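# Set the coat stand upright inside the taped square

## Task

Get the coat stand standing upright so that each of its four feet rests within the yellow tape outline and none sits on the tape itself. It must not topple or be left leaning, or the task fails. It has to stay that way with nothing from the robot holding it, so release it and pull the robot away at the end.

## Robot and tools

The robot is a Rainbow Robotics RB-Y1: a wheeled base (two drive wheels, two rear casters, 0.66 m long, 0.58 m wide, front edge 0.10 m ahead of the drive axle), a folding lower torso called the leg (ankle, knee, hip), a chest carrying a head and two arms, each with a parallel gripper. The base only drives straight or turns in place; it cannot slide sideways. Loose objects may occasionally get a brief shove from outside.

Frames. The base frame sits on the floor halfway between the drive wheels: x ahead, y to the robot's left, z up. The chest, left_hand and right_hand positions in results are expressed in it. The chest point lies on the spine 0.08 m under the shoulders, its x along the chest's facing. A hand point is midway between the finger pads; fingers point along its -z and close along its x. Reported hand positions can be off, more so when reaching far. The odometry frame is the base frame as it was when the scene began; base_odometry counts wheel rotation only, so wheel slip looks like travel. Heading runs -3.142 to 3.142, positive to the left.

execute_actions takes "actions", a list holding one action or none (empty just reports state and images), plus optional "cameras" (head_camera, left_wrist_camera, right_wrist_camera, or all; omitted/null means all, [] means none). An action may contain:
- "base": exactly one of {"translate_m": d}, a relative drive in metres from where the base is now, forward positive, -3 to 3; or {"rotate_rad": d}, a relative in-place turn in radians, counter-clockwise seen from above positive, -3.2 to 3.2. A move needing over 8.667 s at its top speed is refused. Base offsets are counted from the base position in the latest reported state.
- "joints": a single dictionary of absolute targets, keyed by joint name, covering both arms, torso and head together. Radians, except grippers in metres of pad opening (0 to 0.1). Ranges: torso_squat_rad 0 to 1.2 (bigger lowers a level chest); torso_shift_rad -0.3 to 0.6 (positive pushes hips forward); torso_pitch_rad -0.2 to 1.4 (positive leans forward); torso_yaw_rad -1.5 to 1.5 (positive left). Shoulder_pitch ±2.356 (0 hangs; negative raises the arm forward and in). left_shoulder_roll_rad 0 to 3.141 raises left arm outward; right_shoulder_roll_rad -3.141 to 0, negative raises it outward. Shoulder_yaw ±2.094, elbow -2.617 to 0.01 (negative bends forward), forearm_roll ±3.141, wrist_pitch -1.57 to 1.919 (negative tips hand forward), hand_roll ±2.705; for yaw and rolls positive means leftward/counter-clockwise from above on both arms. head_pan_rad ±0.523 relative to the chest, positive left; head_tilt_rad -0.35 to 1.57, positive down. Done tolerance is ±0.02 for joints, ±0.004 for grippers. Extra torso rules: squat+shift ≤ 1.52; squat−shift+pitch ≤ 1.57; shift+0.5·pitch−0.4·squat ≤ 0.7; shift+0.3·pitch−0.5·squat ≤ 0.39; breaking one leaves named torso joints short and "off_target".
- "speeds": caps for this action only, translate_m 0.05–0.4 m/s, rotate_rad 0.1–1.509 rad/s (defaults are the maxima).
- "min_time_s": 0.1–8, a floor on how long each arm and head motion takes.
Parts of one action start together and may finish separately; no action runs past 15 s. Anything left out may keep pushing toward an earlier target without showing it. Unknown keys or out-of-range numbers reject the whole call with no motion. Default top speeds: arm joints 1 rad/s (wrist-area joints 1.5), head 1.5, squat and pitch 0.3, shift 0.15, torso yaw 0.6, grippers 0.1 m/s.

wait {"seconds": 0–10} commands nothing and returns state and images. zoom_image {"camera", "region": [x0, y0, x1, y1]} gives a sharper crop (max 504×504 px, origin top-left) of that camera's latest full image. finished_scene {"scene": n} closes the scene for good after the last command is held, and reports success.

Results. base_status and joint_status tell how each commanded motion ended: "done" (for the base, wheels turned fully, slip included); "off_target" (resting short, maybe still pushing); "time_out"; "contact_stop" (torso or arm met firm resistance; a whole group — torso, left arm, or right arm — halts and forgets targets); "stopped_with_arm"; "limit_stop_at_<name>"; "limit_stop_at_own_body" (guard halted before hitting the robot's own body; move the arm and torso apart). "joint command not followed" plus a "cause:" line means an arm's targets were blocked by the self/arm-collision check; the gripper part still runs, and blocked targets may be retried later. on_its_own lists uncommanded parts; "held at" is a held target, not a position. A "pictures" line gives the image order. After a stop, first back off the arm, then the torso, each in its own action. If both hands grip one object and the torso contact-stops instantly with nothing in the way, resend every arm joint at its current reading, then the torso command. A Motor temperatures line lists per-arm values in joint_positions order; MOTOR HOT appears at 65 °C, and at 80 °C an OVER-TEMPERATURE FAULT brakes that arm and halts the call ("limit_stop_at_motor_heat"); resend targets afterwards.

Cautions. To grip, command an opening at least 0.005 m narrower than the object; "off_target" then is expected. Each arm carries 3 kg; heavy loads held far forward can tip the robot, unchecked. Contact torque reaching a joint's limit (shoulders 64.4, elbow 33.1, wrist joints 23 N m, load included) freezes the robot for 10 s. The base does not stop at furniture and may keep shoving; the bent leg can jut beyond the front edge and may push the robot backward unseen by odometry. Never let the arms strike or squeeze each other, fingers included. Avoid drops, slips, slams and hard pushes, keep the stand from falling, and finish with it freestanding and the robot clear.

Each tool is called after "Request:" by a JSON object that holds its "fn" and its "kwargs", one argument or row to a line.

## Session

I'll start by looking at the current state and camera images.

Request:
{"fn": "execute_actions", "kwargs": {
  "actions": []
}}

Scene clock: 0.00 s.
Motor temperatures (°C, as the motors report them): left_arm=[25 26 28 27 31 31 31] | right_arm=[27 27 26 25 30 32 27]
base_odometry: x=+0.000 y=+0.000 heading=+0.000 (m, m, rad; odometry frame)
base_status: not commanded
joint_positions: torso_squat_rad=+0.350 torso_shift_rad=+0.001 torso_pitch_rad=+0.002 torso_yaw_rad=+0.000 left_shoulder_pitch_rad=+0.014 left_shoulder_roll_rad=+0.011 left_shoulder_yaw_rad=+0.007 left_elbow_rad=-0.123 left_forearm_roll_rad=-0.020 left_wrist_pitch_rad=+0.024 left_hand_roll_rad=-0.030 left_gripper_m=+0.101 right_shoulder_pitch_rad=+0.012 right_shoulder_roll_rad=-0.030 right_shoulder_yaw_rad=+0.043 right_elbow_rad=-0.289 right_forearm_roll_rad=+0.014 right_wrist_pitch_rad=-0.031 right_hand_roll_rad=-0.010 right_gripper_m=+0.101 head_pan_rad=+0.000 head_tilt_rad=+0.400
joint_status: not commanded
chest: x=-0.2265 y=+0.0004 z=+1.2476 quat_wxyz=(+1.000, +0.000, +0.001, +0.000) (m; base frame)
left_hand: x=-0.1836 y=+0.2287 z=+0.5635 quat_wxyz=(+0.999, +0.007, -0.042, -0.020) (m; base frame)
right_hand: x=-0.0896 y=-0.2371 z=+0.5770 quat_wxyz=(+0.988, -0.012, -0.152, +0.024) (m; base frame)
pictures: head_camera, left_wrist_camera, right_wrist_camera
Images, in order (width x height): head_camera 896x504, left_wrist_camera 644x364, right_wrist_camera 644x364.

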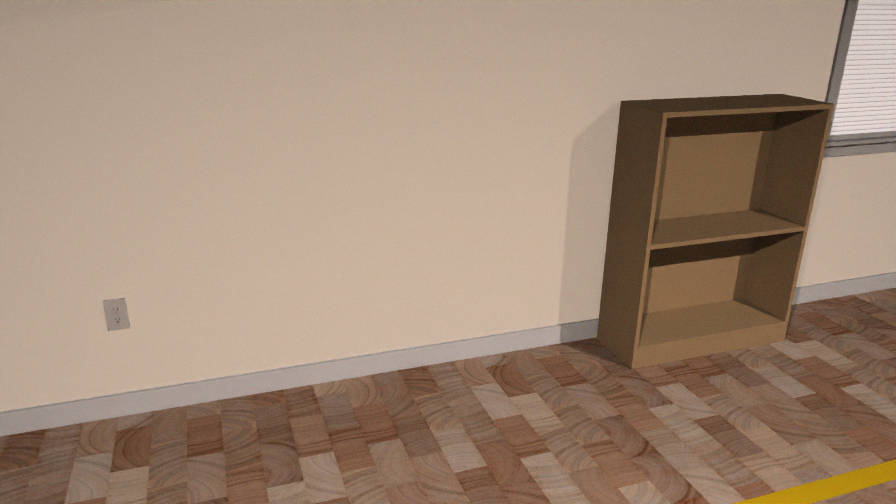

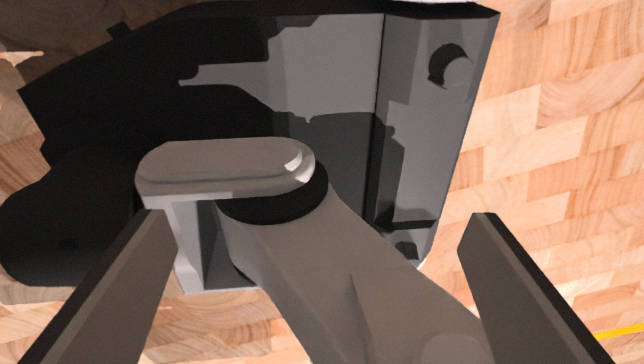

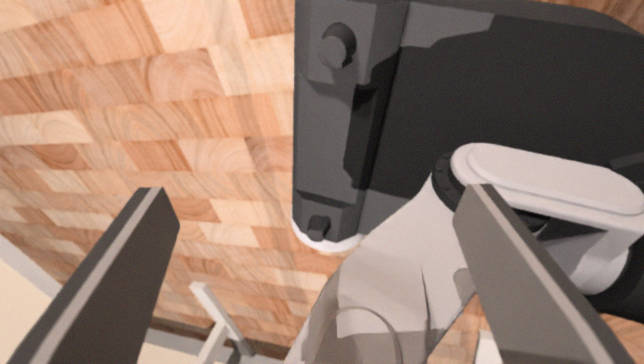

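Request:
{"fn": "execute_actions", "kwargs": {
  "actions": [
    {"joints": {"head_pan_rad": -0.5, "head_tilt_rad": 0.85}}
  ],
  "cameras": ["head_camera"]
}}

Request:
{"fn": "execute_actions", "kwargs": {
  "actions": [
    {"joints": {"head_pan_rad": 0.52, "head_tilt_rad": 0.6, "torso_yaw_rad": 0.6}}
  ],
  "cameras": ["head_camera"]
}}

Scene clock: 6.00 s.
Motor temperatures (°C, as the motors report them): left_arm=[25 26 28 27 31 31 31] | right_arm=[27 27 26 25 30 32 27]
base_odometry: x=+0.000 y=+0.000 heading=+0.000 (m, m, rad; odometry frame)
base_status: not commanded
joint_positions: torso_squat_rad=+0.350 torso_shift_rad=+0.001 torso_pitch_rad=+0.002 torso_yaw_rad=+0.000 left_shoulder_pitch_rad=+0.014 left_shoulder_roll_rad=+0.011 left_shoulder_yaw_rad=+0.007 left_elbow_rad=-0.123 left_forearm_roll_rad=-0.020 left_wrist_pitch_rad=+0.024 left_hand_roll_rad=-0.030 left_gripper_m=+0.101 right_shoulder_pitch_rad=+0.012 right_shoulder_roll_rad=-0.030 right_shoulder_yaw_rad=+0.043 right_elbow_rad=-0.289 right_forearm_roll_rad=+0.014 right_wrist_pitch_rad=-0.031 right_hand_roll_rad=-0.010 right_gripper_m=+0.101 head_pan_rad=-0.500 head_tilt_rad=+0.850
joint_status: all done
chest: x=-0.2265 y=+0.0004 z=+1.2476 quat_wxyz=(+1.000, +0.000, +0.001, +0.000) (m; base frame)
left_hand: x=-0.1836 y=+0.2287 z=+0.5635 quat_wxyz=(+0.999, +0.007, -0.042, -0.020) (m; base frame)
right_hand: x=-0.0896 y=-0.2371 z=+0.5770 quat_wxyz=(+0.988, -0.012, -0.152, +0.024) (m; base frame)
pictures: head_camera
Images, in order (width x height): head_camera 896x504.

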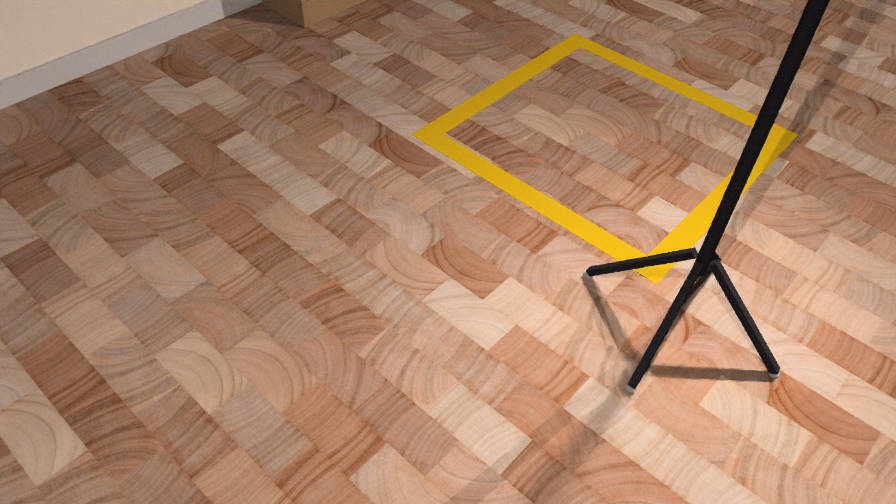

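Scene clock: 7.83 s.
Motor temperatures (°C, as the motors report them): left_arm=[25 26 28 27 31 31 31] | right_arm=[27 27 26 25 30 32 27]
base_odometry: x=+0.000 y=+0.000 heading=+0.000 (m, m, rad; odometry frame)
base_status: not commanded
joint_positions: torso_squat_rad=+0.350 torso_shift_rad=+0.001 torso_pitch_rad=+0.002 torso_yaw_rad=+0.600 left_shoulder_pitch_rad=+0.014 left_shoulder_roll_rad=+0.011 left_shoulder_yaw_rad=+0.007 left_elbow_rad=-0.123 left_forearm_roll_rad=-0.020 left_wrist_pitch_rad=+0.024 left_hand_roll_rad=-0.030 left_gripper_m=+0.101 right_shoulder_pitch_rad=+0.012 right_shoulder_roll_rad=-0.030 right_shoulder_yaw_rad=+0.043 right_elbow_rad=-0.289 right_forearm_roll_rad=+0.014 right_wrist_pitch_rad=-0.031 right_hand_roll_rad=-0.010 right_gripper_m=+0.101 head_pan_rad=+0.520 head_tilt_rad=+0.600
joint_status: all done
chest: x=-0.2265 y=+0.0004 z=+1.2476 quat_wxyz=(+0.955, +0.000, +0.001, +0.296) (m; base frame)
left_hand: x=-0.3206 y=+0.2137 z=+0.5637 quat_wxyz=(+0.960, +0.019, -0.038, +0.276) (m; base frame)
right_hand: x=+0.0201 y=-0.1176 z=+0.5767 quat_wxyz=(+0.937, +0.034, -0.149, +0.315) (m; base frame)
pictures: head_camera
Images, in order (width x height): head_camera 896x504.

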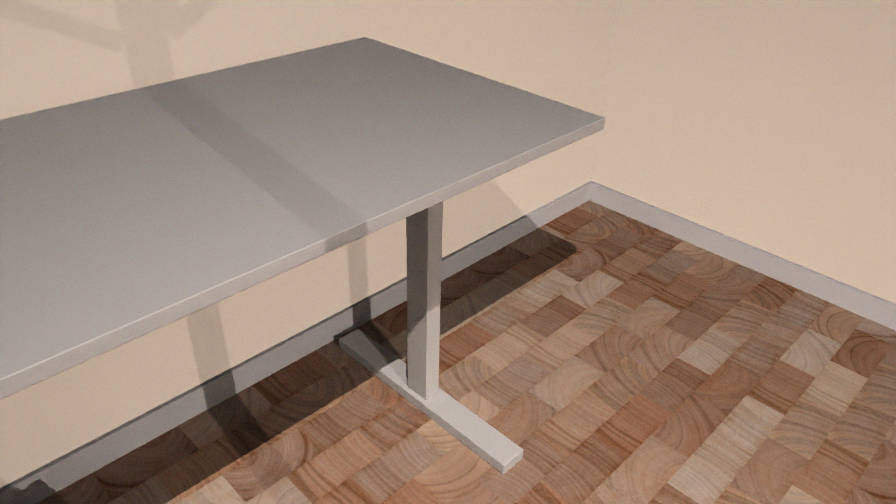

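Request:
{"fn": "execute_actions", "kwargs": {
  "actions": [
    {"base": {"rotate_rad": -1.1}, "joints": {"head_pan_rad": 0.0, "head_tilt_rad": 0.2, "torso_yaw_rad": 0.0}}
  ],
  "cameras": ["head_camera"]
}}

Scene clock: 107.77 s.
Motor temperatures (°C, as the motors report them): left_arm=[25 26 28 27 31 31 31] | right_arm=[27 27 26 25 30 32 27]
base_odometry: x=+0.000 y=+0.000 heading=-1.099 (m, m, rad; odometry frame)
base_status: done
joint_positions: torso_squat_rad=+0.350 torso_shift_rad=+0.001 torso_pitch_rad=+0.002 torso_yaw_rad=+0.000 left_shoulder_pitch_rad=+0.014 left_shoulder_roll_rad=+0.011 left_shoulder_yaw_rad=+0.007 left_elbow_rad=-0.123 left_forearm_roll_rad=-0.020 left_wrist_pitch_rad=+0.024 left_hand_roll_rad=-0.030 left_gripper_m=+0.101 right_shoulder_pitch_rad=+0.012 right_shoulder_roll_rad=-0.030 right_shoulder_yaw_rad=+0.043 right_elbow_rad=-0.289 right_forearm_roll_rad=+0.014 right_wrist_pitch_rad=-0.031 right_hand_roll_rad=-0.010 right_gripper_m=+0.101 head_pan_rad=+0.000 head_tilt_rad=+0.200
joint_status: all done
chest: x=-0.2265 y=+0.0004 z=+1.2476 quat_wxyz=(+1.000, +0.000, +0.001, +0.000) (m; base frame)
left_hand: x=-0.1837 y=+0.2287 z=+0.5635 quat_wxyz=(+0.999, +0.007, -0.042, -0.020) (m; base frame)
right_hand: x=-0.0897 y=-0.2371 z=+0.5770 quat_wxyz=(+0.988, -0.012, -0.152, +0.024) (m; base frame)
pictures: head_camera
Images, in order (width x height): head_camera 896x504.

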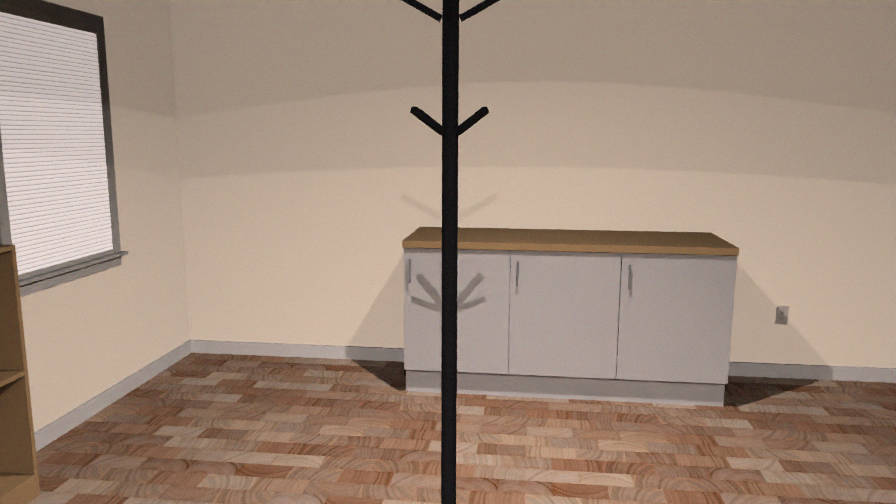

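Request:
{"fn": "execute_actions", "kwargs": {
  "actions": [
    {"base": {"translate_m": 0.45}, "joints": {"torso_squat_rad": 0.55, "torso_shift_rad": 0.25, "head_tilt_rad": 1.15, "left_shoulder_pitch_rad": -0.628, "left_shoulder_roll_rad": 0.25, "left_shoulder_yaw_rad": -0.623, "left_elbow_rad": -2.156, "left_forearm_roll_rad": -0.363, "left_wrist_pitch_rad": 1.189, "left_hand_roll_rad": -0.825, "right_shoulder_pitch_rad": -0.19, "right_shoulder_roll_rad": -0.15, "right_shoulder_yaw_rad": 0.3, "right_elbow_rad": -1.5345, "right_forearm_roll_rad": 1.351, "right_wrist_pitch_rad": 0.533, "right_hand_roll_rad": -0.018}, "min_time_s": 2.2}
  ]
}}

Scene clock: 230.43 s.
Motor temperatures (°C, as the motors report them): left_arm=[25 26 28 27 31 31 31] | right_arm=[27 27 26 25 30 32 27]
base_odometry: x=+0.204 y=-0.401 heading=-1.100 (m, m, rad; odometry frame)
base_status: done
joint_positions: torso_squat_rad=+0.550 torso_shift_rad=+0.250 torso_pitch_rad=+0.002 torso_yaw_rad=+0.000 left_shoulder_pitch_rad=-0.628 left_shoulder_roll_rad=+0.250 left_shoulder_yaw_rad=-0.623 left_elbow_rad=-2.156 left_forearm_roll_rad=-0.363 left_wrist_pitch_rad=+1.189 left_hand_roll_rad=-0.825 left_gripper_m=+0.101 right_shoulder_pitch_rad=-0.190 right_shoulder_roll_rad=-0.150 right_shoulder_yaw_rad=+0.300 right_elbow_rad=-1.534 right_forearm_roll_rad=+1.351 right_wrist_pitch_rad=+0.533 right_hand_roll_rad=-0.018 right_gripper_m=+0.101 head_pan_rad=+0.000 head_tilt_rad=+1.150
joint_status: all done
chest: x=-0.0796 y=+0.0004 z=+1.1681 quat_wxyz=(+1.000, +0.000, +0.001, +0.000) (m; base frame)
left_hand: x=+0.4000 y=+0.0004 z=+1.1973 quat_wxyz=(+0.431, +0.430, -0.561, -0.561) (m; base frame)
right_hand: x=+0.4699 y=-0.2048 z=+0.9906 quat_wxyz=(+0.541, -0.541, -0.490, +0.418) (m; base frame)
pictures: head_camera, left_wrist_camera, right_wrist_camera
Images, in order (width x height): head_camera 896x504, left_wrist_camera 644x364, right_wrist_camera 644x364.

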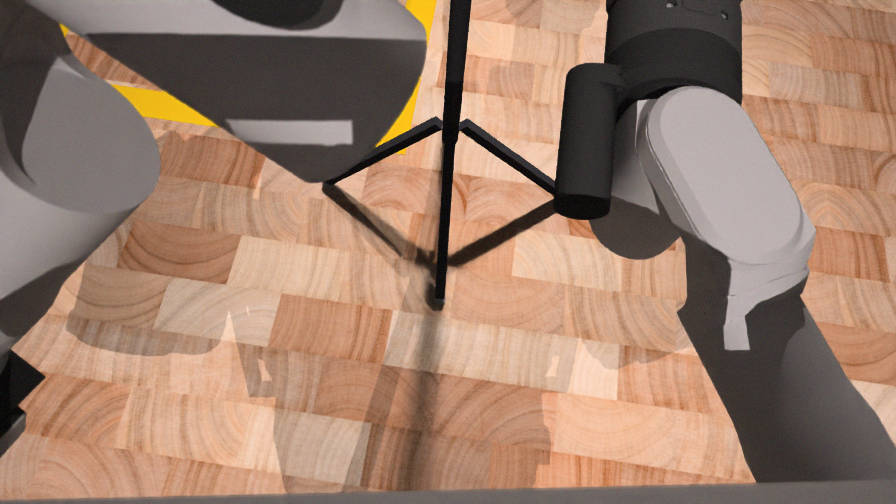

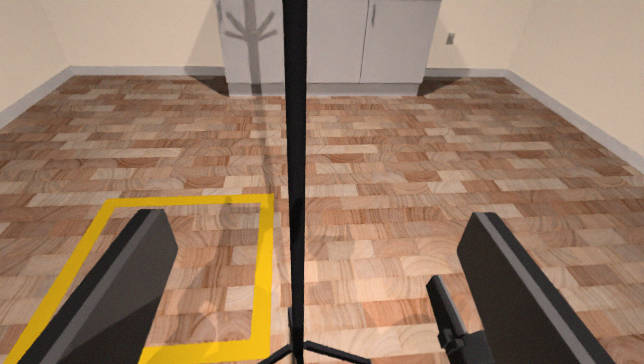

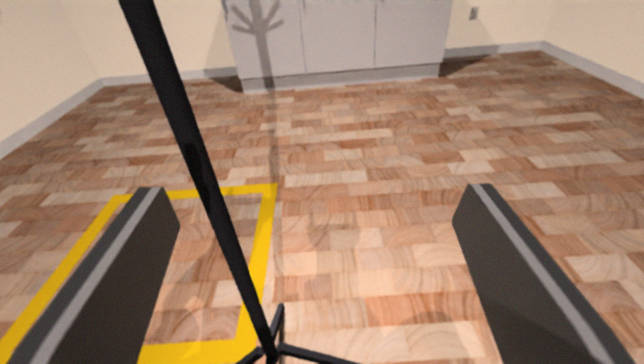

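Request:
{"fn": "zoom_image", "kwargs": {
  "camera": "head_camera",
  "region": [280, 0, 640, 340]
}}

Region (280, 0, 640, 340) of head_camera's 896x504 image, scaled by 1.400, with more detail than that image has.

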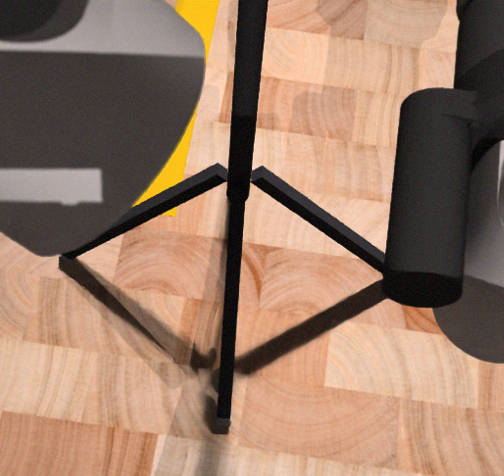

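Request:
{"fn": "execute_actions", "kwargs": {
  "actions": [
    {"base": {"translate_m": 0.17}, "joints": {"right_shoulder_yaw_rad": 0.748, "head_tilt_rad": 0.65}}
  ]
}}

Scene clock: 294.57 s.
Motor temperatures (°C, as the motors report them): left_arm=[25 26 28 27 31 31 31] | right_arm=[27 27 26 26 30 32 27]
base_odometry: x=+0.281 y=-0.553 heading=-1.101 (m, m, rad; odometry frame)
base_status: done
joint_positions: torso_squat_rad=+0.550 torso_shift_rad=+0.250 torso_pitch_rad=+0.002 torso_yaw_rad=+0.000 left_shoulder_pitch_rad=-0.628 left_shoulder_roll_rad=+0.250 left_shoulder_yaw_rad=-0.623 left_elbow_rad=-2.156 left_forearm_roll_rad=-0.363 left_wrist_pitch_rad=+1.189 left_hand_roll_rad=-0.825 left_gripper_m=+0.101 right_shoulder_pitch_rad=-0.190 right_shoulder_roll_rad=-0.150 right_shoulder_yaw_rad=+0.748 right_elbow_rad=-1.534 right_forearm_roll_rad=+1.351 right_wrist_pitch_rad=+0.533 right_hand_roll_rad=-0.018 right_gripper_m=+0.101 head_pan_rad=+0.000 head_tilt_rad=+0.650
joint_status: all done
chest: x=-0.0796 y=+0.0004 z=+1.1681 quat_wxyz=(+1.000, +0.000, +0.001, +0.000) (m; base frame)
left_hand: x=+0.3999 y=+0.0003 z=+1.1973 quat_wxyz=(+0.431, +0.430, -0.561, -0.561) (m; base frame)
right_hand: x=+0.3997 y=-0.0003 z=+0.9471 quat_wxyz=(+0.431, -0.430, -0.560, +0.561) (m; base frame)
pictures: head_camera, left_wrist_camera, right_wrist_camera
Images, in order (width x height): head_camera 896x504, left_wrist_camera 644x364, right_wrist_camera 644x364.

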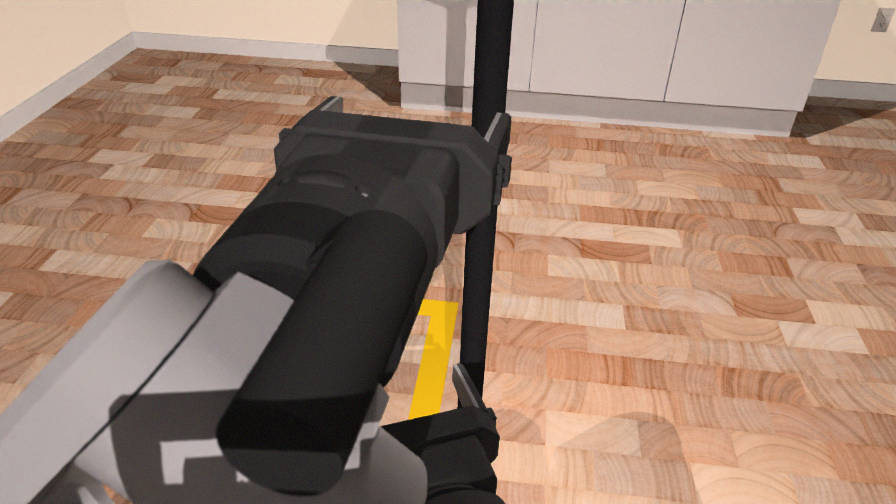

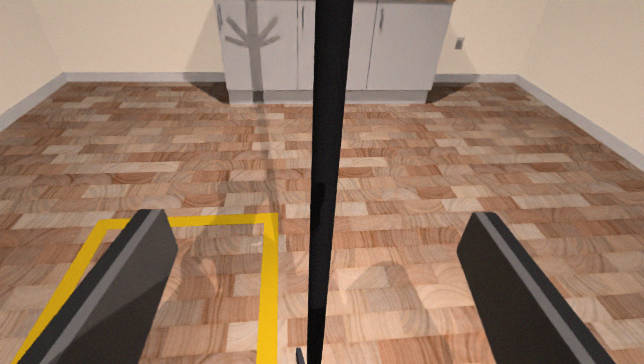

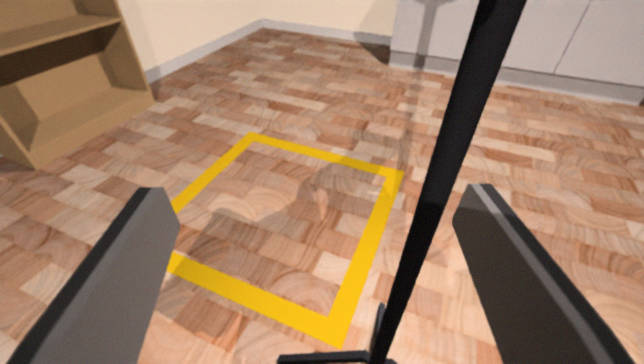

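Request:
{"fn": "zoom_image", "kwargs": {
  "camera": "left_wrist_camera",
  "region": [140, 0, 500, 364]
}}

Request:
{"fn": "zoom_image", "kwargs": {
  "camera": "right_wrist_camera",
  "region": [140, 0, 560, 364]
}}

Region (140, 0, 500, 364) of left_wrist_camera's 644x364 image, scaled by 1.385, with more detail than that image has; it fills the left 498 columns of this view, and the rest is white.

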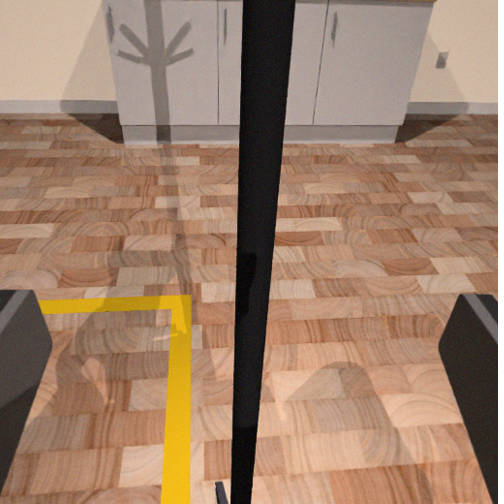

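Region (140, 0, 560, 364) of right_wrist_camera's 644x364 image, scaled by 1.200, with more detail than that image has; it fills the top 437 rows of this view, and the rest is white.

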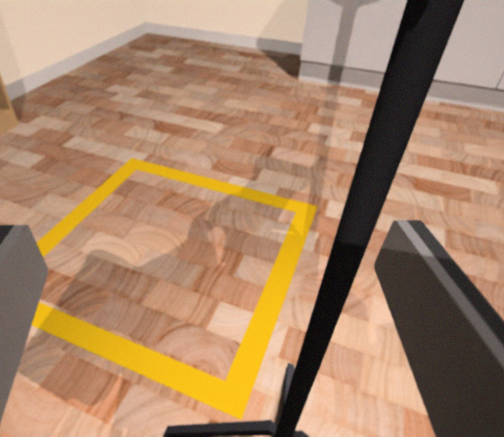

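Request:
{"fn": "execute_actions", "kwargs": {
  "actions": [
    {"base": {"translate_m": 0.10}, "joints": {"torso_yaw_rad": -0.105, "right_shoulder_yaw_rad": 0.72}}
  ]
}}

Scene clock: 363.20 s.
Motor temperatures (°C, as the motors report them): left_arm=[25 26 28 27 31 31 31] | right_arm=[27 27 26 27 30 32 27]
base_odometry: x=+0.326 y=-0.642 heading=-1.101 (m, m, rad; odometry frame)
base_status: done
joint_positions: torso_squat_rad=+0.550 torso_shift_rad=+0.250 torso_pitch_rad=+0.002 torso_yaw_rad=-0.105 left_shoulder_pitch_rad=-0.628 left_shoulder_roll_rad=+0.250 left_shoulder_yaw_rad=-0.623 left_elbow_rad=-2.156 left_forearm_roll_rad=-0.363 left_wrist_pitch_rad=+1.189 left_hand_roll_rad=-0.825 left_gripper_m=+0.101 right_shoulder_pitch_rad=-0.190 right_shoulder_roll_rad=-0.150 right_shoulder_yaw_rad=+0.720 right_elbow_rad=-1.534 right_forearm_roll_rad=+1.351 right_wrist_pitch_rad=+0.533 right_hand_roll_rad=-0.018 right_gripper_m=+0.101 head_pan_rad=+0.000 head_tilt_rad=+0.650
joint_status: all done
chest: x=-0.0797 y=+0.0003 z=+1.1681 quat_wxyz=(+0.999, +0.000, +0.001, -0.052) (m; base frame)
left_hand: x=+0.3972 y=-0.0499 z=+1.1974 quat_wxyz=(+0.401, +0.400, -0.583, -0.583) (m; base frame)
right_hand: x=+0.4026 y=-0.0625 z=+0.9502 quat_wxyz=(+0.467, -0.466, -0.533, +0.530) (m; base frame)
pictures: head_camera, left_wrist_camera, right_wrist_camera
Images, in order (width x height): head_camera 896x504, left_wrist_camera 644x364, right_wrist_camera 644x364.

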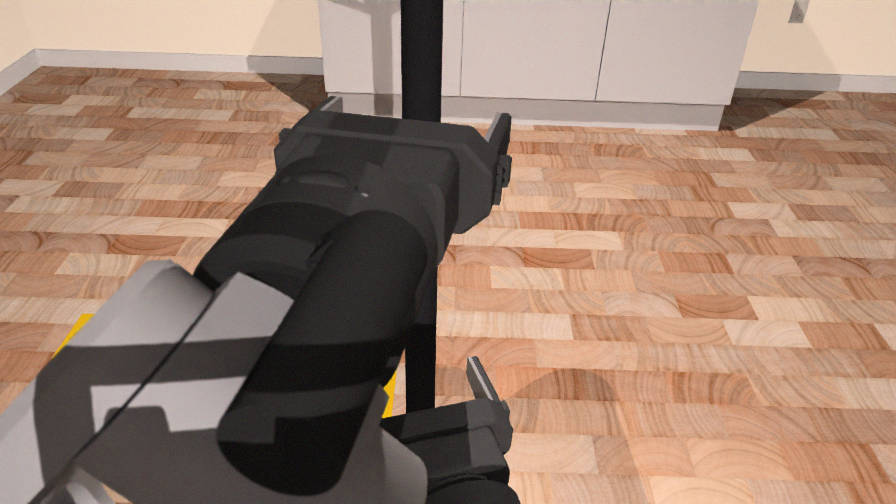

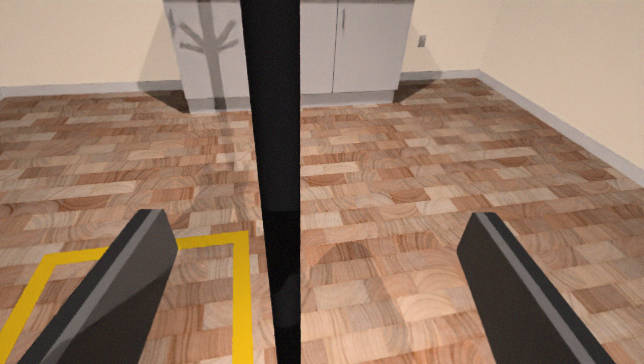

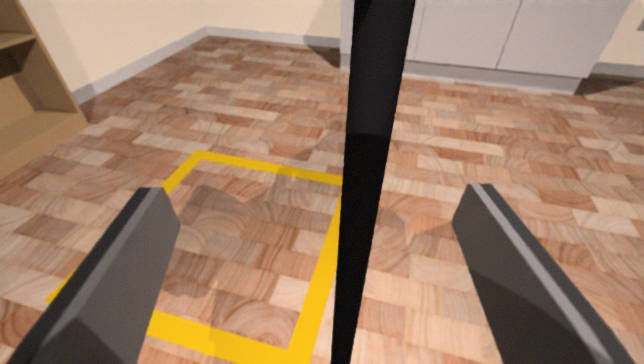

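Request:
{"fn": "execute_actions", "kwargs": {
  "actions": [
    {"base": {"translate_m": 0.105}, "joints": {"torso_yaw_rad": -0.134}}
  ]
}}

Scene clock: 385.47 s.
Motor temperatures (°C, as the motors report them): left_arm=[25 26 28 27 31 31 31] | right_arm=[27 27 26 27 30 32 27]
base_odometry: x=+0.374 y=-0.735 heading=-1.102 (m, m, rad; odometry frame)
base_status: done
joint_positions: torso_squat_rad=+0.550 torso_shift_rad=+0.250 torso_pitch_rad=+0.002 torso_yaw_rad=-0.134 left_shoulder_pitch_rad=-0.628 left_shoulder_roll_rad=+0.250 left_shoulder_yaw_rad=-0.623 left_elbow_rad=-2.156 left_forearm_roll_rad=-0.363 left_wrist_pitch_rad=+1.189 left_hand_roll_rad=-0.825 left_gripper_m=+0.101 right_shoulder_pitch_rad=-0.190 right_shoulder_roll_rad=-0.150 right_shoulder_yaw_rad=+0.720 right_elbow_rad=-1.534 right_forearm_roll_rad=+1.351 right_wrist_pitch_rad=+0.533 right_hand_roll_rad=-0.018 right_gripper_m=+0.101 head_pan_rad=+0.000 head_tilt_rad=+0.650
joint_status: all done
chest: x=-0.0797 y=+0.0003 z=+1.1681 quat_wxyz=(+0.998, +0.000, +0.001, -0.067) (m; base frame)
left_hand: x=+0.3956 y=-0.0638 z=+1.1974 quat_wxyz=(+0.392, +0.391, -0.588, -0.589) (m; base frame)
right_hand: x=+0.4006 y=-0.0765 z=+0.9502 quat_wxyz=(+0.475, -0.474, -0.526, +0.523) (m; base frame)
pictures: head_camera, left_wrist_camera, right_wrist_camera
Images, in order (width x height): head_camera 896x504, left_wrist_camera 644x364, right_wrist_camera 644x364.

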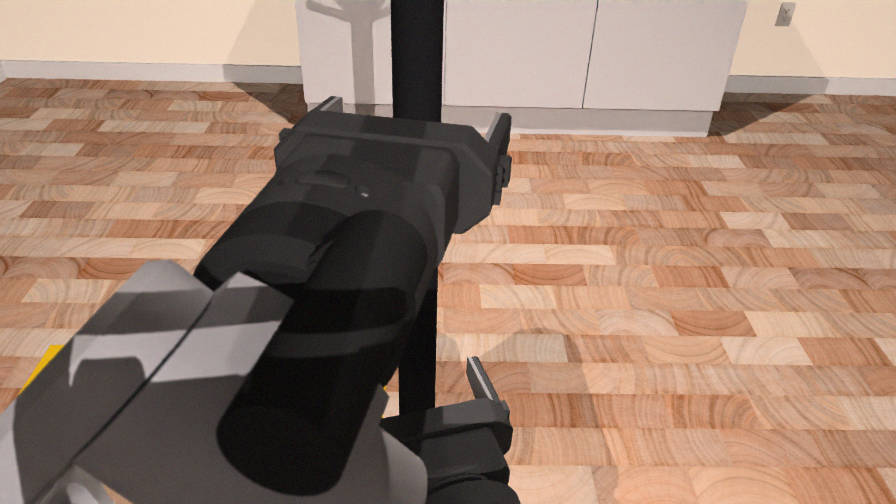

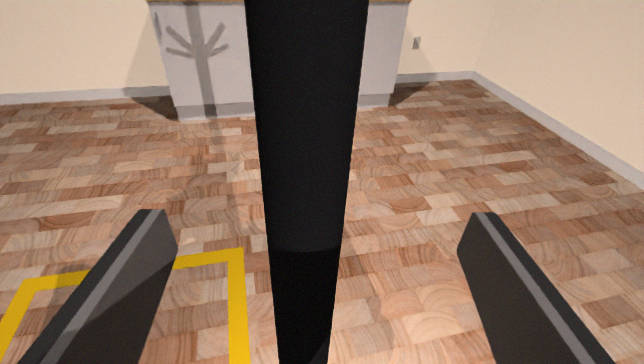

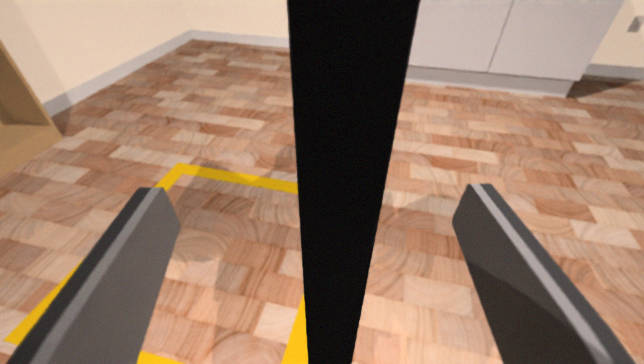

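Request:
{"fn": "zoom_image", "kwargs": {
  "camera": "left_wrist_camera",
  "region": [130, 150, 510, 364]
}}

Request:
{"fn": "zoom_image", "kwargs": {
  "camera": "right_wrist_camera",
  "region": [130, 150, 510, 364]
}}

Request:
{"fn": "zoom_image", "kwargs": {
  "camera": "head_camera",
  "region": [260, 0, 560, 220]
}}

Region (130, 150, 510, 364) of left_wrist_camera's 644x364 image, scaled by 1.326, with more detail than that image has; it fills the top 284 rows of this view, and the rest is white.

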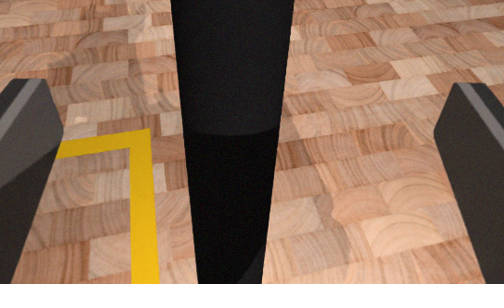

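Region (130, 150, 510, 364) of right_wrist_camera's 644x364 image, scaled by 1.326, with more detail than that image has; it fills the top 284 rows of this view, and the rest is white.

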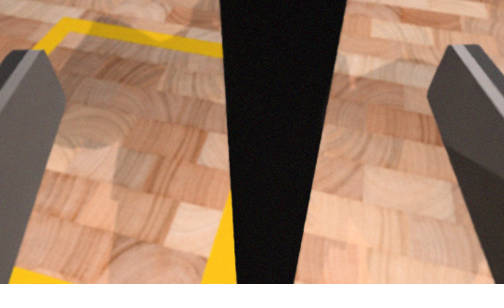

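Region (260, 0, 560, 220) of head_camera's 896x504 image, scaled by 1.680, with more detail than that image has; it fills the top 370 rows of this view, and the rest is white.

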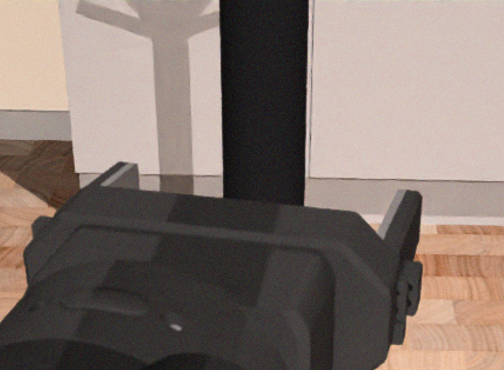

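Request:
{"fn": "execute_actions", "kwargs": {
  "actions": [
    {"base": {"translate_m": 0.045}, "joints": {"torso_yaw_rad": -0.158, "right_shoulder_yaw_rad": 0.735}}
  ]
}}

Scene clock: 427.97 s.
Motor temperatures (°C, as the motors report them): left_arm=[25 26 28 27 31 31 31] | right_arm=[27 27 26 27 30 32 27]
base_odometry: x=+0.394 y=-0.776 heading=-1.102 (m, m, rad; odometry frame)
base_status: done
joint_positions: torso_squat_rad=+0.550 torso_shift_rad=+0.250 torso_pitch_rad=+0.002 torso_yaw_rad=-0.158 left_shoulder_pitch_rad=-0.628 left_shoulder_roll_rad=+0.250 left_shoulder_yaw_rad=-0.623 left_elbow_rad=-2.156 left_forearm_roll_rad=-0.363 left_wrist_pitch_rad=+1.189 left_hand_roll_rad=-0.825 left_gripper_m=+0.101 right_shoulder_pitch_rad=-0.190 right_shoulder_roll_rad=-0.150 right_shoulder_yaw_rad=+0.735 right_elbow_rad=-1.534 right_forearm_roll_rad=+1.351 right_wrist_pitch_rad=+0.533 right_hand_roll_rad=-0.018 right_gripper_m=+0.101 head_pan_rad=+0.000 head_tilt_rad=+0.650
joint_status: all done
chest: x=-0.0797 y=+0.0003 z=+1.1681 quat_wxyz=(+0.997, +0.000, +0.001, -0.079) (m; base frame)
left_hand: x=+0.3939 y=-0.0751 z=+1.1974 quat_wxyz=(+0.385, +0.384, -0.593, -0.593) (m; base frame)
right_hand: x=+0.3960 y=-0.0815 z=+0.9487 quat_wxyz=(+0.477, -0.476, -0.523, +0.522) (m; base frame)
pictures: head_camera, left_wrist_camera, right_wrist_camera
Images, in order (width x height): head_camera 896x504, left_wrist_camera 644x364, right_wrist_camera 644x364.

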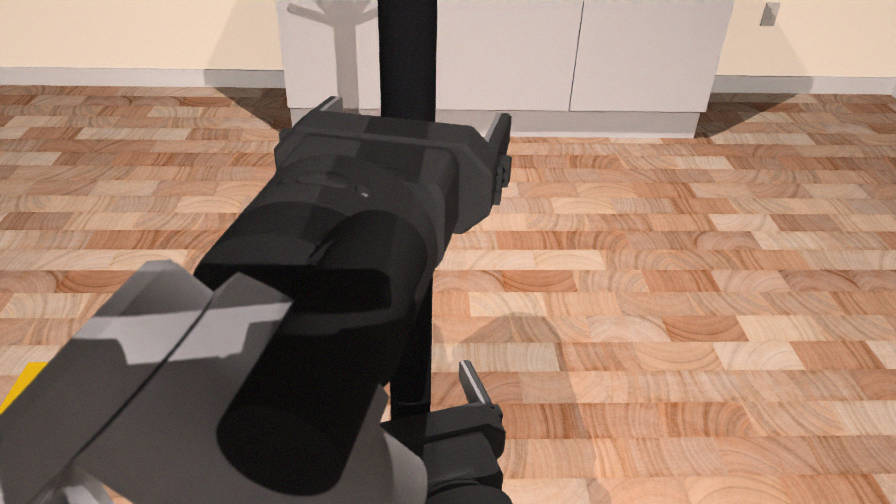

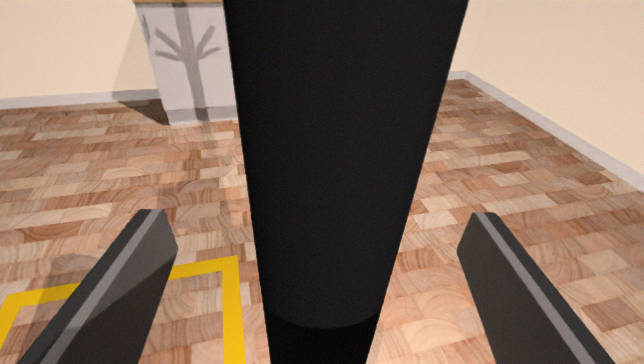

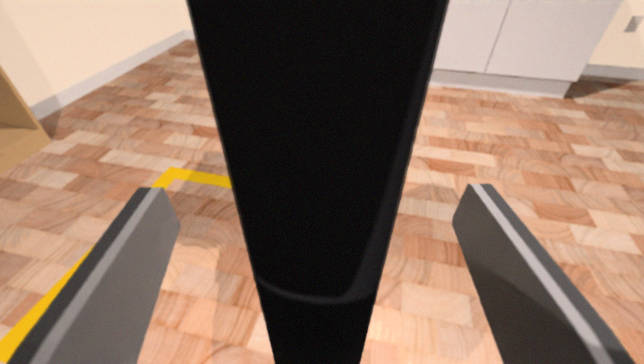

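Request:
{"fn": "execute_actions", "kwargs": {
  "actions": [
    {"joints": {"left_gripper_m": 0.015, "right_gripper_m": 0.015, "head_tilt_rad": 1.1, "head_pan_rad": -0.25}}
  ]
}}

Scene clock: 437.13 s.
Motor temperatures (°C, as the motors report them): left_arm=[25 26 28 27 31 31 31] | right_arm=[27 27 26 27 30 32 27]
base_odometry: x=+0.394 y=-0.776 heading=-1.102 (m, m, rad; odometry frame)
base_status: not commanded
joint_positions: torso_squat_rad=+0.550 torso_shift_rad=+0.250 torso_pitch_rad=+0.002 torso_yaw_rad=-0.158 left_shoulder_pitch_rad=-0.628 left_shoulder_roll_rad=+0.250 left_shoulder_yaw_rad=-0.623 left_elbow_rad=-2.156 left_forearm_roll_rad=-0.363 left_wrist_pitch_rad=+1.189 left_hand_roll_rad=-0.825 left_gripper_m=+0.032 right_shoulder_pitch_rad=-0.190 right_shoulder_roll_rad=-0.150 right_shoulder_yaw_rad=+0.735 right_elbow_rad=-1.534 right_forearm_roll_rad=+1.351 right_wrist_pitch_rad=+0.533 right_hand_roll_rad=-0.018 right_gripper_m=+0.032 head_pan_rad=-0.250 head_tilt_rad=+1.100
joint_status: left_gripper_m off_target (ended at +0.032, target +0.015); right_gripper_m off_target (ended at +0.032, target +0.015); the others done
chest: x=-0.0797 y=+0.0003 z=+1.1681 quat_wxyz=(+0.997, +0.000, +0.001, -0.079) (m; base frame)
left_hand: x=+0.3937 y=-0.0753 z=+1.1975 quat_wxyz=(+0.385, +0.384, -0.593, -0.593) (m; base frame)
right_hand: x=+0.3959 y=-0.0810 z=+0.9487 quat_wxyz=(+0.477, -0.476, -0.523, +0.522) (m; base frame)
pictures: head_camera, left_wrist_camera, right_wrist_camera
Images, in order (width x height): head_camera 896x504, left_wrist_camera 644x364, right_wrist_camera 644x364.

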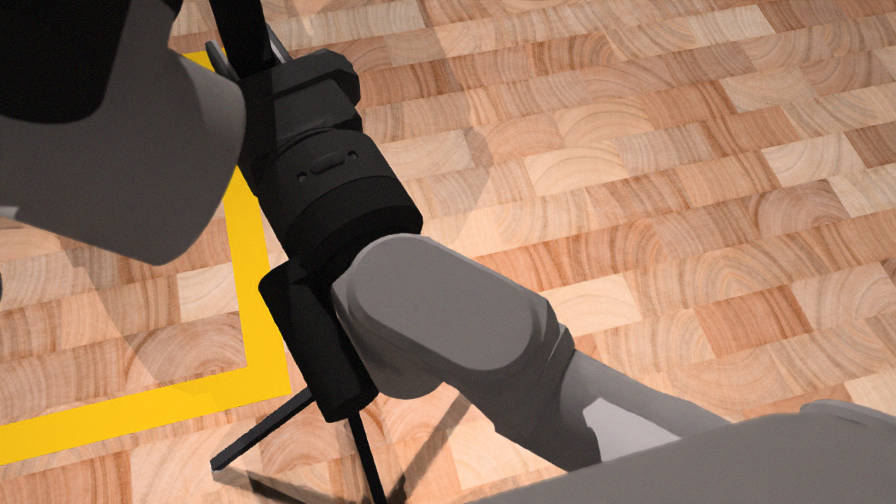

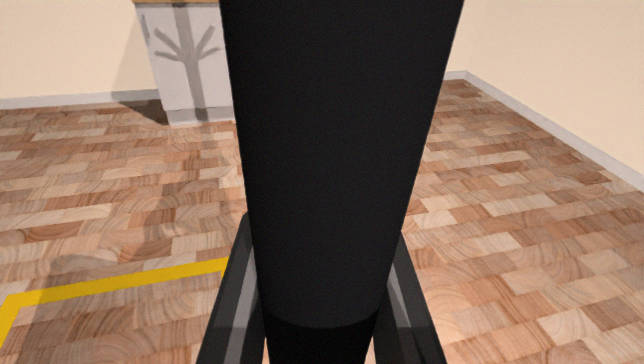

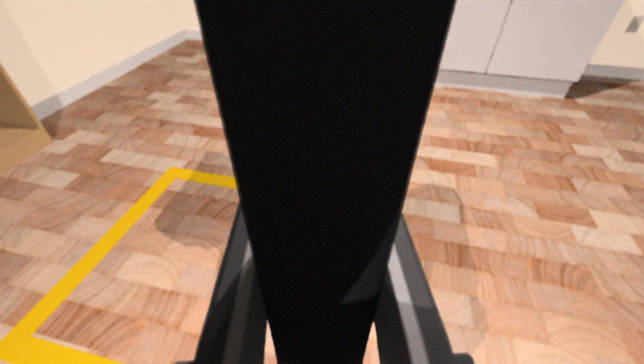

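Request:
{"fn": "execute_actions", "kwargs": {
  "actions": [
    {"joints": {"torso_squat_rad": 0.38, "head_tilt_rad": 1.25, "head_pan_rad": 0.0}}
  ]
}}

Scene clock: 442.63 s.
Motor temperatures (°C, as the motors report them): left_arm=[25 26 28 27 31 31 31] | right_arm=[27 27 26 27 30 32 27]
base_odometry: x=+0.394 y=-0.776 heading=-1.102 (m, m, rad; odometry frame)
base_status: not commanded
joint_positions: torso_squat_rad=+0.380 torso_shift_rad=+0.250 torso_pitch_rad=+0.003 torso_yaw_rad=-0.158 left_shoulder_pitch_rad=-0.627 left_shoulder_roll_rad=+0.250 left_shoulder_yaw_rad=-0.624 left_elbow_rad=-2.155 left_forearm_roll_rad=-0.362 left_wrist_pitch_rad=+1.189 left_hand_roll_rad=-0.825 left_gripper_m=+0.032 right_shoulder_pitch_rad=-0.189 right_shoulder_roll_rad=-0.150 right_shoulder_yaw_rad=+0.735 right_elbow_rad=-1.533 right_forearm_roll_rad=+1.351 right_wrist_pitch_rad=+0.533 right_hand_roll_rad=-0.018 right_gripper_m=+0.032 head_pan_rad=+0.000 head_tilt_rad=+1.250
joint_status: all done
chest: x=-0.0660 y=+0.0004 z=+1.2197 quat_wxyz=(+0.997, -0.001, +0.001, -0.079) (m; base frame)
left_hand: x=+0.4078 y=-0.0752 z=+1.2473 quat_wxyz=(+0.386, +0.383, -0.592, -0.594) (m; base frame)
right_hand: x=+0.4091 y=-0.0816 z=+0.9985 quat_wxyz=(+0.478, -0.476, -0.522, +0.523) (m; base frame)
pictures: head_camera, left_wrist_camera, right_wrist_camera
Images, in order (width x height): head_camera 896x504, left_wrist_camera 644x364, right_wrist_camera 644x364.

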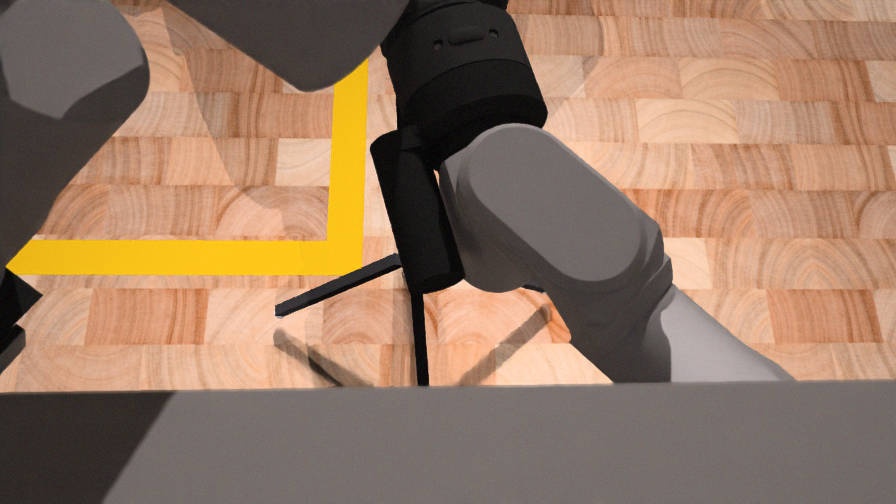

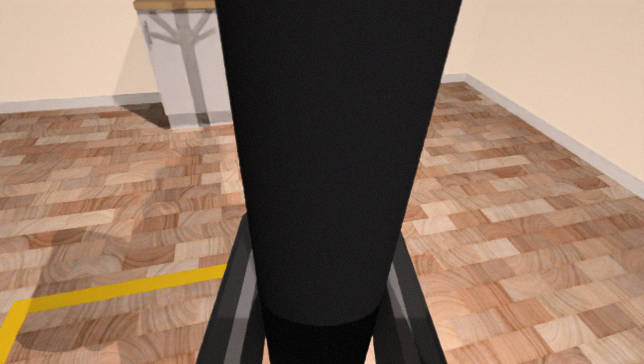

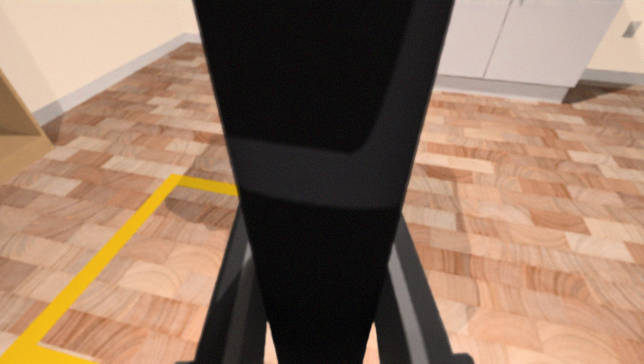

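Request:
{"fn": "execute_actions", "kwargs": {
  "actions": [
    {"base": {"rotate_rad": 0.322}, "joints": {"torso_yaw_rad": 0.10, "head_tilt_rad": 1.0}}
  ],
  "cameras": ["head_camera", "left_wrist_camera"]
}}

Scene clock: 453.77 s.
Motor temperatures (°C, as the motors report them): left_arm=[25 26 28 27 31 31 31] | right_arm=[27 27 26 27 30 32 27]
base_odometry: x=+0.394 y=-0.776 heading=-0.781 (m, m, rad; odometry frame)
base_status: done
joint_positions: torso_squat_rad=+0.380 torso_shift_rad=+0.250 torso_pitch_rad=+0.003 torso_yaw_rad=+0.100 left_shoulder_pitch_rad=-0.627 left_shoulder_roll_rad=+0.250 left_shoulder_yaw_rad=-0.624 left_elbow_rad=-2.155 left_forearm_roll_rad=-0.362 left_wrist_pitch_rad=+1.189 left_hand_roll_rad=-0.825 left_gripper_m=+0.032 right_shoulder_pitch_rad=-0.189 right_shoulder_roll_rad=-0.150 right_shoulder_yaw_rad=+0.736 right_elbow_rad=-1.533 right_forearm_roll_rad=+1.351 right_wrist_pitch_rad=+0.533 right_hand_roll_rad=-0.018 right_gripper_m=+0.032 head_pan_rad=+0.000 head_tilt_rad=+1.000
joint_status: all done
chest: x=-0.0660 y=+0.0004 z=+1.2197 quat_wxyz=(+0.999, +0.000, +0.002, +0.050) (m; base frame)
left_hand: x=+0.4114 y=+0.0482 z=+1.2471 quat_wxyz=(+0.459, +0.456, -0.537, -0.540) (m; base frame)
right_hand: x=+0.4142 y=+0.0426 z=+0.9983 quat_wxyz=(+0.407, -0.404, -0.578, +0.580) (m; base frame)
pictures: head_camera, left_wrist_camera
Images, in order (width x height): head_camera 896x504, left_wrist_camera 644x364.

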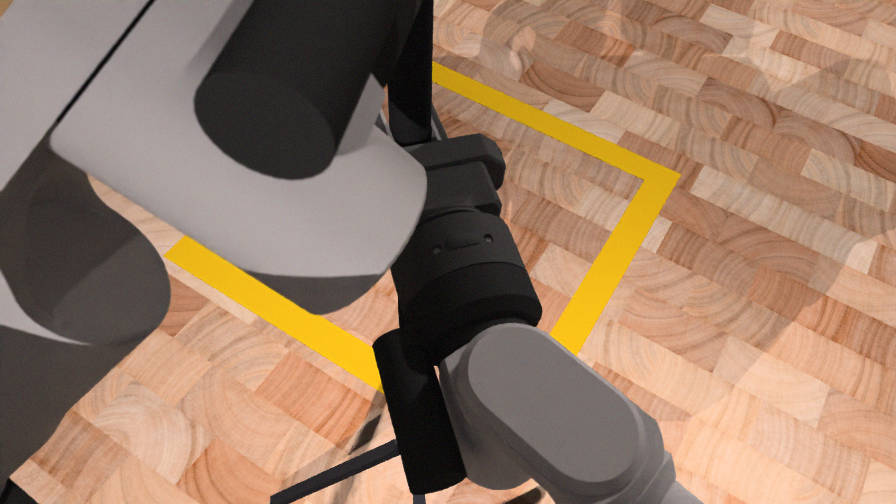

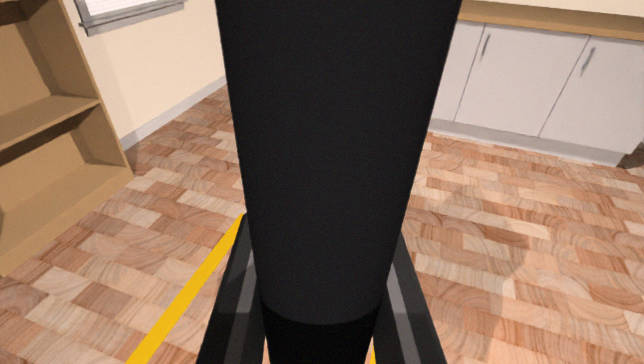

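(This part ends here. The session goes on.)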